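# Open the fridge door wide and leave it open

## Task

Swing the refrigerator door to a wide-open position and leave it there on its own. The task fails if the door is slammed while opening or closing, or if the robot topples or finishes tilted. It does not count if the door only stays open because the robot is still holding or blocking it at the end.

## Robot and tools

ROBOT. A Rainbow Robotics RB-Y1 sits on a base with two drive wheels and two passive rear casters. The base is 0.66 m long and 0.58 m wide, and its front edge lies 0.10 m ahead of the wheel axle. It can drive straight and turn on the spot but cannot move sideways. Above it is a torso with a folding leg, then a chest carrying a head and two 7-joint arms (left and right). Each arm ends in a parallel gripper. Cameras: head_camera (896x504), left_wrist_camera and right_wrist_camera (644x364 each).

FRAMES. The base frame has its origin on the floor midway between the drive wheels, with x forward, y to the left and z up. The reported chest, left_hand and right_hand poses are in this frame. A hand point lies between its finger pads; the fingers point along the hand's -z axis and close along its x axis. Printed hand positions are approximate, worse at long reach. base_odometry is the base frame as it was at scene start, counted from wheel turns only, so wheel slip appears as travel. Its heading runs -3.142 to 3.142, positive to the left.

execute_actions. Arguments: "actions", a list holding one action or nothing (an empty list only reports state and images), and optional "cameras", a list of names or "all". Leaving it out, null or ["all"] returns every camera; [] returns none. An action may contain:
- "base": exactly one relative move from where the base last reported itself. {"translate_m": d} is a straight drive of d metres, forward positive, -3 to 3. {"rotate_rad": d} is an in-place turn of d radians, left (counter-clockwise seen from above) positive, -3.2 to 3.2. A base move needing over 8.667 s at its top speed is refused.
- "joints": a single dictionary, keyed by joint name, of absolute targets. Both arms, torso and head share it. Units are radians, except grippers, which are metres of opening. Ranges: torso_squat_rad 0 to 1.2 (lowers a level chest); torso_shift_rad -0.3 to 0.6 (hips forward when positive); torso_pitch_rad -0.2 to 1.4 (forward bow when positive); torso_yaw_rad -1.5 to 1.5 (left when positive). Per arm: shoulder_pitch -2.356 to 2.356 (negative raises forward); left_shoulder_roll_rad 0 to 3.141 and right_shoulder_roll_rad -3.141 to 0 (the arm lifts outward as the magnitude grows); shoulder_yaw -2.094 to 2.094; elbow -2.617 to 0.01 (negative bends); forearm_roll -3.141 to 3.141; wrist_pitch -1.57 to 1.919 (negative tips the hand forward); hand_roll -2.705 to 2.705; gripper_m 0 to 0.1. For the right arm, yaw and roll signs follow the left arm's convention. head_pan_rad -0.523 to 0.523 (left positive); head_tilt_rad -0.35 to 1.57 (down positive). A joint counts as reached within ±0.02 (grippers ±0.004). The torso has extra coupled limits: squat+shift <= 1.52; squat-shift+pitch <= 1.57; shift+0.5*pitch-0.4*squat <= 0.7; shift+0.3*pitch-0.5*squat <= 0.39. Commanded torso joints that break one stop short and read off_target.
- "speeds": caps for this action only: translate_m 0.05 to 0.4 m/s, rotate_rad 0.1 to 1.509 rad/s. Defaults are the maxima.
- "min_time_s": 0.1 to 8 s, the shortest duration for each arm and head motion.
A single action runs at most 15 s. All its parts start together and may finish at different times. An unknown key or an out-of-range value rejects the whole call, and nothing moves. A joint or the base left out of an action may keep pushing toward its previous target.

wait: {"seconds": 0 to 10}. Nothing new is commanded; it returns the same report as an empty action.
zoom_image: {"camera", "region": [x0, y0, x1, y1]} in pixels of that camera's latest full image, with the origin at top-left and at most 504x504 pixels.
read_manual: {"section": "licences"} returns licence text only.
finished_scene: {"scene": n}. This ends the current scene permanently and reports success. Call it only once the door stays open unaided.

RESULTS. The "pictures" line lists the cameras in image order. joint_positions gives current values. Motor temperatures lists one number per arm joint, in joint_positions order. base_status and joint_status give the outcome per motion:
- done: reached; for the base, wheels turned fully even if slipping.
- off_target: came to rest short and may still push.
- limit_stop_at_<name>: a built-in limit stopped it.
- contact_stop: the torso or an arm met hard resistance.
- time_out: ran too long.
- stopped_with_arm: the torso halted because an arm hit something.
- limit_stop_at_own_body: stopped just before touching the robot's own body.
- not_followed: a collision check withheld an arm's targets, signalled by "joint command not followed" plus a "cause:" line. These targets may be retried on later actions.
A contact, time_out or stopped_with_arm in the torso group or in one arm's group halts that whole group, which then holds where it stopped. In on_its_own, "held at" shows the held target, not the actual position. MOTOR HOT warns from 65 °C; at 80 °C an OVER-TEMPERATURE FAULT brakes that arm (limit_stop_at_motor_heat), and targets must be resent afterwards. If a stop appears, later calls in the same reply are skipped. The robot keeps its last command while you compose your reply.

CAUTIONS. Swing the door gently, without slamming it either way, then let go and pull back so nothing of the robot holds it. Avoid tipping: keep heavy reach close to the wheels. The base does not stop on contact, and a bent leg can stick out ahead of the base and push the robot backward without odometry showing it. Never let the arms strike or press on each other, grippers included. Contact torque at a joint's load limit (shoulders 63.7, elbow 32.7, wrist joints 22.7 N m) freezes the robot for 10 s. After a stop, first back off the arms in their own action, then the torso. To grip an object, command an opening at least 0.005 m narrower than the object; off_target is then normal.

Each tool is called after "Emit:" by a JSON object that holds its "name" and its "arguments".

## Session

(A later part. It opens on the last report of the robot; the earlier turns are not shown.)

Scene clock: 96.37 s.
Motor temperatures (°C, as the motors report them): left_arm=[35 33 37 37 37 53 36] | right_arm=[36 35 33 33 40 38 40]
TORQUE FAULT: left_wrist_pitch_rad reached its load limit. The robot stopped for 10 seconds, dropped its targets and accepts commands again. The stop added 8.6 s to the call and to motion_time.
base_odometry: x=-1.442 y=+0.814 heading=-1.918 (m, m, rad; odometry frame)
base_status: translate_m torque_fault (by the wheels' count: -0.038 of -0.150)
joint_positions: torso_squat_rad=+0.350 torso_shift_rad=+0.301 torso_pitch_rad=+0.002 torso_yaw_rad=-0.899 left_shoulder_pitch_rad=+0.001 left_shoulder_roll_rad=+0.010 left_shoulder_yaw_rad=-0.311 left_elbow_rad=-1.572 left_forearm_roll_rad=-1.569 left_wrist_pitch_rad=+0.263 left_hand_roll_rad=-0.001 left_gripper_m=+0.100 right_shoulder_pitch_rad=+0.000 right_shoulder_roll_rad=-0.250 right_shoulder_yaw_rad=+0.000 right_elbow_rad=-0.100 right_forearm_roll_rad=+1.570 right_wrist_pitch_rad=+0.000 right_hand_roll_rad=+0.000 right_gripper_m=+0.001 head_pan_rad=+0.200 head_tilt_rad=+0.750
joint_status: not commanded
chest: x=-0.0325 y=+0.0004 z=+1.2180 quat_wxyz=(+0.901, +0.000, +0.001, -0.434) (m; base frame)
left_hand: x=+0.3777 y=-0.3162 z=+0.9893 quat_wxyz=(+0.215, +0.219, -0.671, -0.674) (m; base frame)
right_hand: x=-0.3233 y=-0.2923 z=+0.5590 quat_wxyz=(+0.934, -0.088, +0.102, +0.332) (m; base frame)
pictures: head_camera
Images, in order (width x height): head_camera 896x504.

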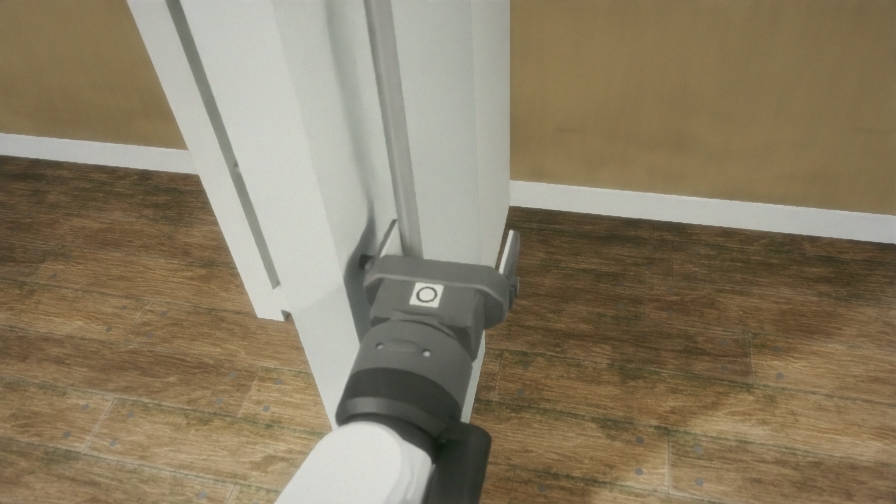

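Emit:
{"name": "execute_actions", "arguments": {"actions": [{"joints":{"left_shoulder_pitch_rad":0.25,"left_elbow_rad":-1.82,"left_shoulder_yaw_rad":-0.33},"min_time_s":0.8}], "cameras": ["head_camera"]}}

Emit:
{"name": "wait", "arguments": {"seconds": 3}}

Scene clock: 97.70 s.
Motor temperatures (°C, as the motors report them): left_arm=[35 33 37 37 37 53 36] | right_arm=[36 35 33 33 40 38 40]
base_odometry: x=-1.442 y=+0.814 heading=-1.919 (m, m, rad; odometry frame)
base_status: not commanded
joint_positions: torso_squat_rad=+0.350 torso_shift_rad=+0.300 torso_pitch_rad=+0.001 torso_yaw_rad=-0.900 left_shoulder_pitch_rad=+0.005 left_shoulder_roll_rad=+0.014 left_shoulder_yaw_rad=-0.305 left_elbow_rad=-1.577 left_forearm_roll_rad=-1.570 left_wrist_pitch_rad=+0.266 left_hand_roll_rad=-0.001 left_gripper_m=+0.100 right_shoulder_pitch_rad=+0.000 right_shoulder_roll_rad=-0.250 right_shoulder_yaw_rad=+0.000 right_elbow_rad=-0.100 right_forearm_roll_rad=+1.570 right_wrist_pitch_rad=+0.000 right_hand_roll_rad=+0.000 right_gripper_m=+0.001 head_pan_rad=+0.200 head_tilt_rad=+0.750
joint_status: left_shoulder_pitch_rad contact_stop_at_left_shoulder_yaw_rad (moved +0.004 of +0.249); left_shoulder_yaw_rad contact_stop (moved +0.006 of -0.019); left_elbow_rad contact_stop_at_left_shoulder_yaw_rad (moved -0.005 of -0.248)
on_its_own: left_shoulder_pitch_rad is held at +0.005, not at your +0.250, since a contact_stop; left_shoulder_yaw_rad is held at -0.307, not at your -0.330, since a contact_stop; left_elbow_rad is held at -1.577, not at your -1.820, since a contact_stop
chest: x=-0.0332 y=+0.0000 z=+1.2181 quat_wxyz=(+0.901, +0.000, +0.000, -0.435) (m; base frame)
left_hand: x=+0.3812 y=-0.3131 z=+0.9898 quat_wxyz=(+0.217, +0.224, -0.670, -0.673) (m; base frame)
right_hand: x=-0.3237 y=-0.2921 z=+0.5587 quat_wxyz=(+0.934, -0.088, +0.102, +0.332) (m; base frame)
pictures: head_camera
Images, in order (width x height): head_camera 896x504.

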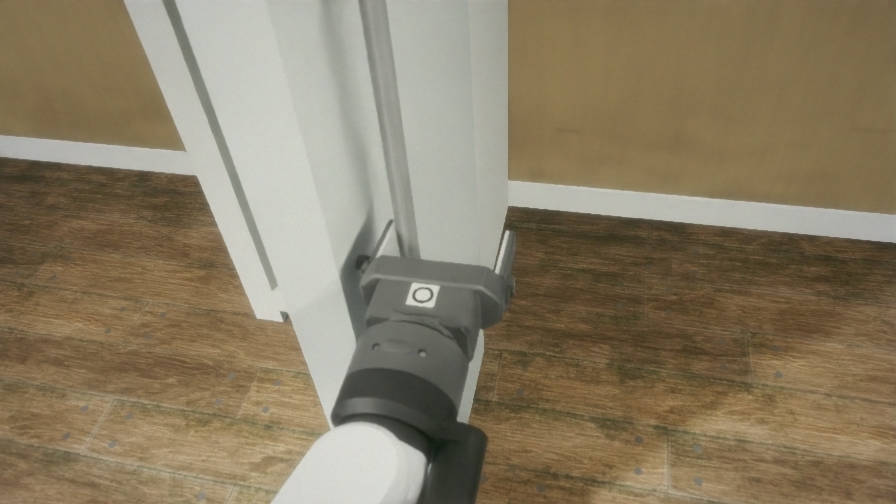

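not run: a stop came earlier in this reply.

Emit:
{"name": "execute_actions", "arguments": {"actions": [{"joints":{"left_shoulder_pitch_rad":0.2,"left_elbow_rad":-1.77,"left_shoulder_yaw_rad":-0.305},"min_time_s":0.8}], "cameras": ["head_camera"]}}

Emit:
{"name": "wait", "arguments": {"seconds": 3}}

Scene clock: 98.87 s.
Motor temperatures (°C, as the motors report them): left_arm=[35 33 36 37 37 52 36] | right_arm=[36 35 33 33 40 38 40]
base_odometry: x=-1.442 y=+0.814 heading=-1.919 (m, m, rad; odometry frame)
base_status: not commanded
joint_positions: torso_squat_rad=+0.350 torso_shift_rad=+0.300 torso_pitch_rad=+0.001 torso_yaw_rad=-0.900 left_shoulder_pitch_rad=+0.200 left_shoulder_roll_rad=+0.013 left_shoulder_yaw_rad=-0.305 left_elbow_rad=-1.770 left_forearm_roll_rad=-1.570 left_wrist_pitch_rad=+0.265 left_hand_roll_rad=-0.001 left_gripper_m=+0.100 right_shoulder_pitch_rad=+0.000 right_shoulder_roll_rad=-0.250 right_shoulder_yaw_rad=+0.000 right_elbow_rad=-0.100 right_forearm_roll_rad=+1.570 right_wrist_pitch_rad=+0.000 right_hand_roll_rad=+0.000 right_gripper_m=+0.001 head_pan_rad=+0.200 head_tilt_rad=+0.750
joint_status: all done
chest: x=-0.0333 y=+0.0000 z=+1.2181 quat_wxyz=(+0.900, +0.000, +0.000, -0.435) (m; base frame)
left_hand: x=+0.3774 y=-0.2580 z=+0.9945 quat_wxyz=(+0.257, +0.230, -0.670, -0.658) (m; base frame)
right_hand: x=-0.3238 y=-0.2920 z=+0.5587 quat_wxyz=(+0.934, -0.088, +0.102, +0.332) (m; base frame)
pictures: head_camera
Images, in order (width x height): head_camera 896x504.

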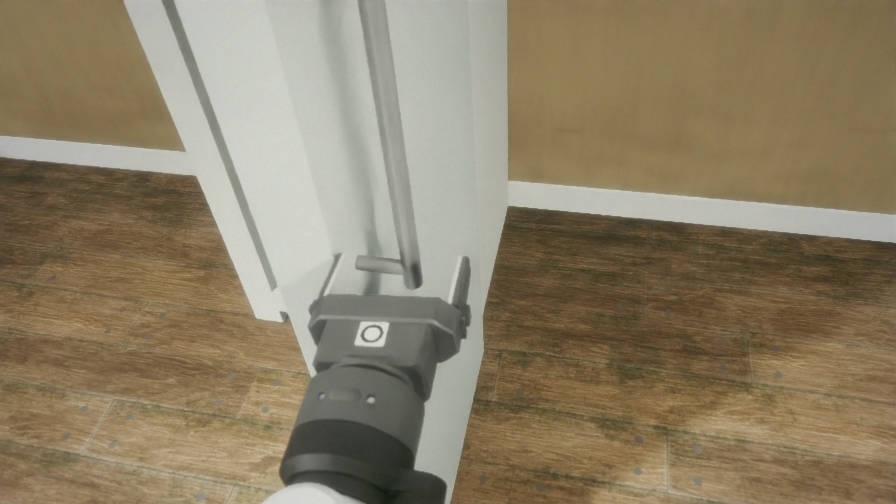

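Scene clock: 101.87 s.
Motor temperatures (°C, as the motors report them): left_arm=[35 33 36 37 37 51 36] | right_arm=[36 35 33 33 40 38 40]
base_odometry: x=-1.442 y=+0.814 heading=-1.919 (m, m, rad; odometry frame)
base_status: not commanded
joint_positions: torso_squat_rad=+0.350 torso_shift_rad=+0.300 torso_pitch_rad=+0.001 torso_yaw_rad=-0.900 left_shoulder_pitch_rad=+0.200 left_shoulder_roll_rad=+0.013 left_shoulder_yaw_rad=-0.305 left_elbow_rad=-1.770 left_forearm_roll_rad=-1.570 left_wrist_pitch_rad=+0.265 left_hand_roll_rad=-0.001 left_gripper_m=+0.100 right_shoulder_pitch_rad=+0.000 right_shoulder_roll_rad=-0.250 right_shoulder_yaw_rad=+0.000 right_elbow_rad=-0.100 right_forearm_roll_rad=+1.570 right_wrist_pitch_rad=+0.000 right_hand_roll_rad=+0.000 right_gripper_m=+0.001 head_pan_rad=+0.200 head_tilt_rad=+0.750
joint_status: all done
chest: x=-0.0333 y=+0.0000 z=+1.2181 quat_wxyz=(+0.900, +0.000, +0.000, -0.435) (m; base frame)
left_hand: x=+0.3774 y=-0.2580 z=+0.9945 quat_wxyz=(+0.257, +0.230, -0.670, -0.658) (m; base frame)
right_hand: x=-0.3238 y=-0.2920 z=+0.5587 quat_wxyz=(+0.934, -0.088, +0.102, +0.332) (m; base frame)
wait: 3.00 s; at rest by 0.27 s
pictures: head_camera, left_wrist_camera, right_wrist_camera
Images, in order (width x height): head_camera 896x504, left_wrist_camera 644x364, right_wrist_camera 644x364.

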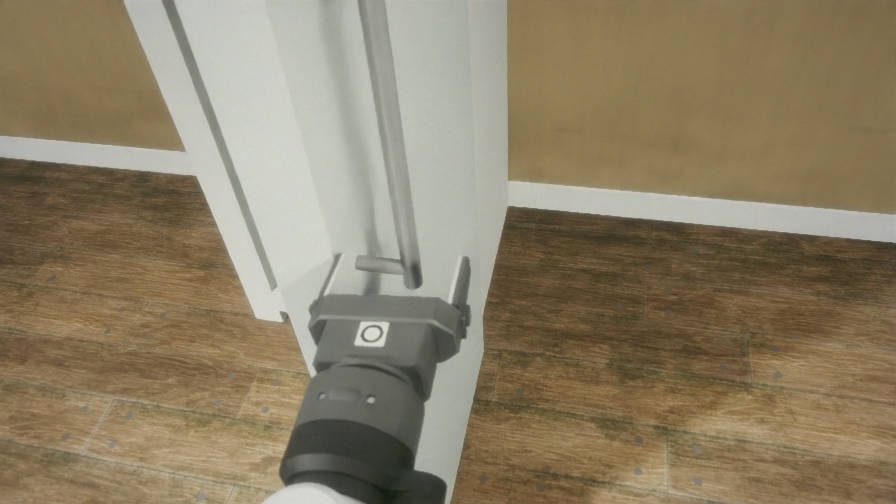

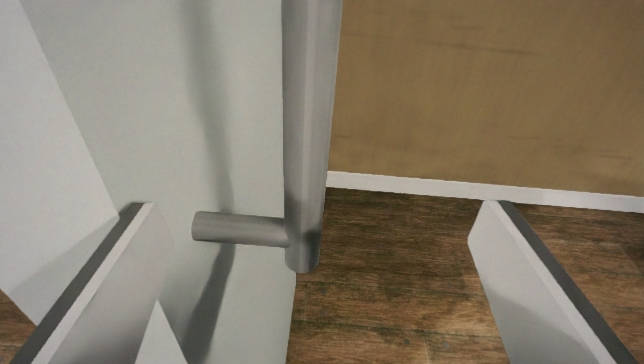

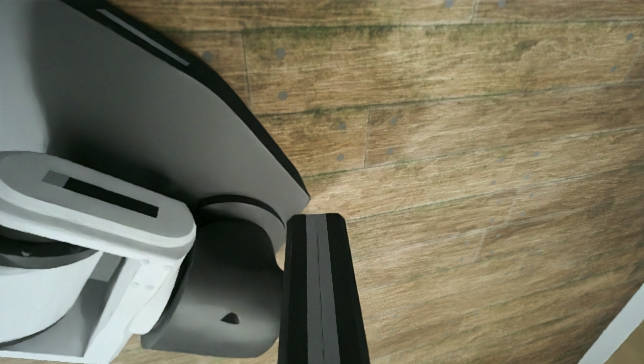

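The fingertip may be touching the door, so I'll move it clear.

Emit:
{"name": "execute_actions", "arguments": {"actions": [{"joints":{"left_gripper_m":0.05,"left_shoulder_pitch_rad":0.3,"left_shoulder_yaw_rad":-0.35}}], "cameras": ["head_camera"]}}

Emit:
{"name": "finished_scene", "arguments": {"scene": 1}}

Scene clock: 102.93 s.
Motor temperatures (°C, as the motors report them): left_arm=[35 33 36 37 37 51 36] | right_arm=[36 35 33 33 40 38 40]
base_odometry: x=-1.442 y=+0.814 heading=-1.919 (m, m, rad; odometry frame)
base_status: not commanded
joint_positions: torso_squat_rad=+0.350 torso_shift_rad=+0.300 torso_pitch_rad=+0.001 torso_yaw_rad=-0.900 left_shoulder_pitch_rad=+0.300 left_shoulder_roll_rad=+0.012 left_shoulder_yaw_rad=-0.350 left_elbow_rad=-1.770 left_forearm_roll_rad=-1.570 left_wrist_pitch_rad=+0.265 left_hand_roll_rad=-0.001 left_gripper_m=+0.050 right_shoulder_pitch_rad=+0.000 right_shoulder_roll_rad=-0.250 right_shoulder_yaw_rad=+0.000 right_elbow_rad=-0.100 right_forearm_roll_rad=+1.570 right_wrist_pitch_rad=+0.000 right_hand_roll_rad=+0.000 right_gripper_m=+0.001 head_pan_rad=+0.200 head_tilt_rad=+0.750
joint_status: all done
chest: x=-0.0333 y=+0.0000 z=+1.2181 quat_wxyz=(+0.900, +0.000, +0.000, -0.435) (m; base frame)
left_hand: x=+0.3520 y=-0.2384 z=+0.9535 quat_wxyz=(+0.268, +0.213, -0.639, -0.688) (m; base frame)
right_hand: x=-0.3238 y=-0.2920 z=+0.5587 quat_wxyz=(+0.934, -0.087, +0.102, +0.332) (m; base frame)
pictures: head_camera
Images, in order (width x height): head_camera 896x504.

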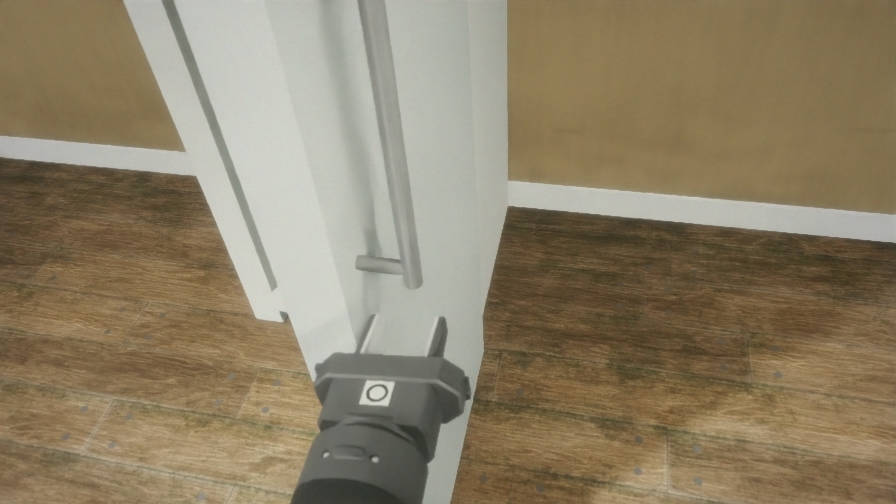

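The scene is finished: the task was done.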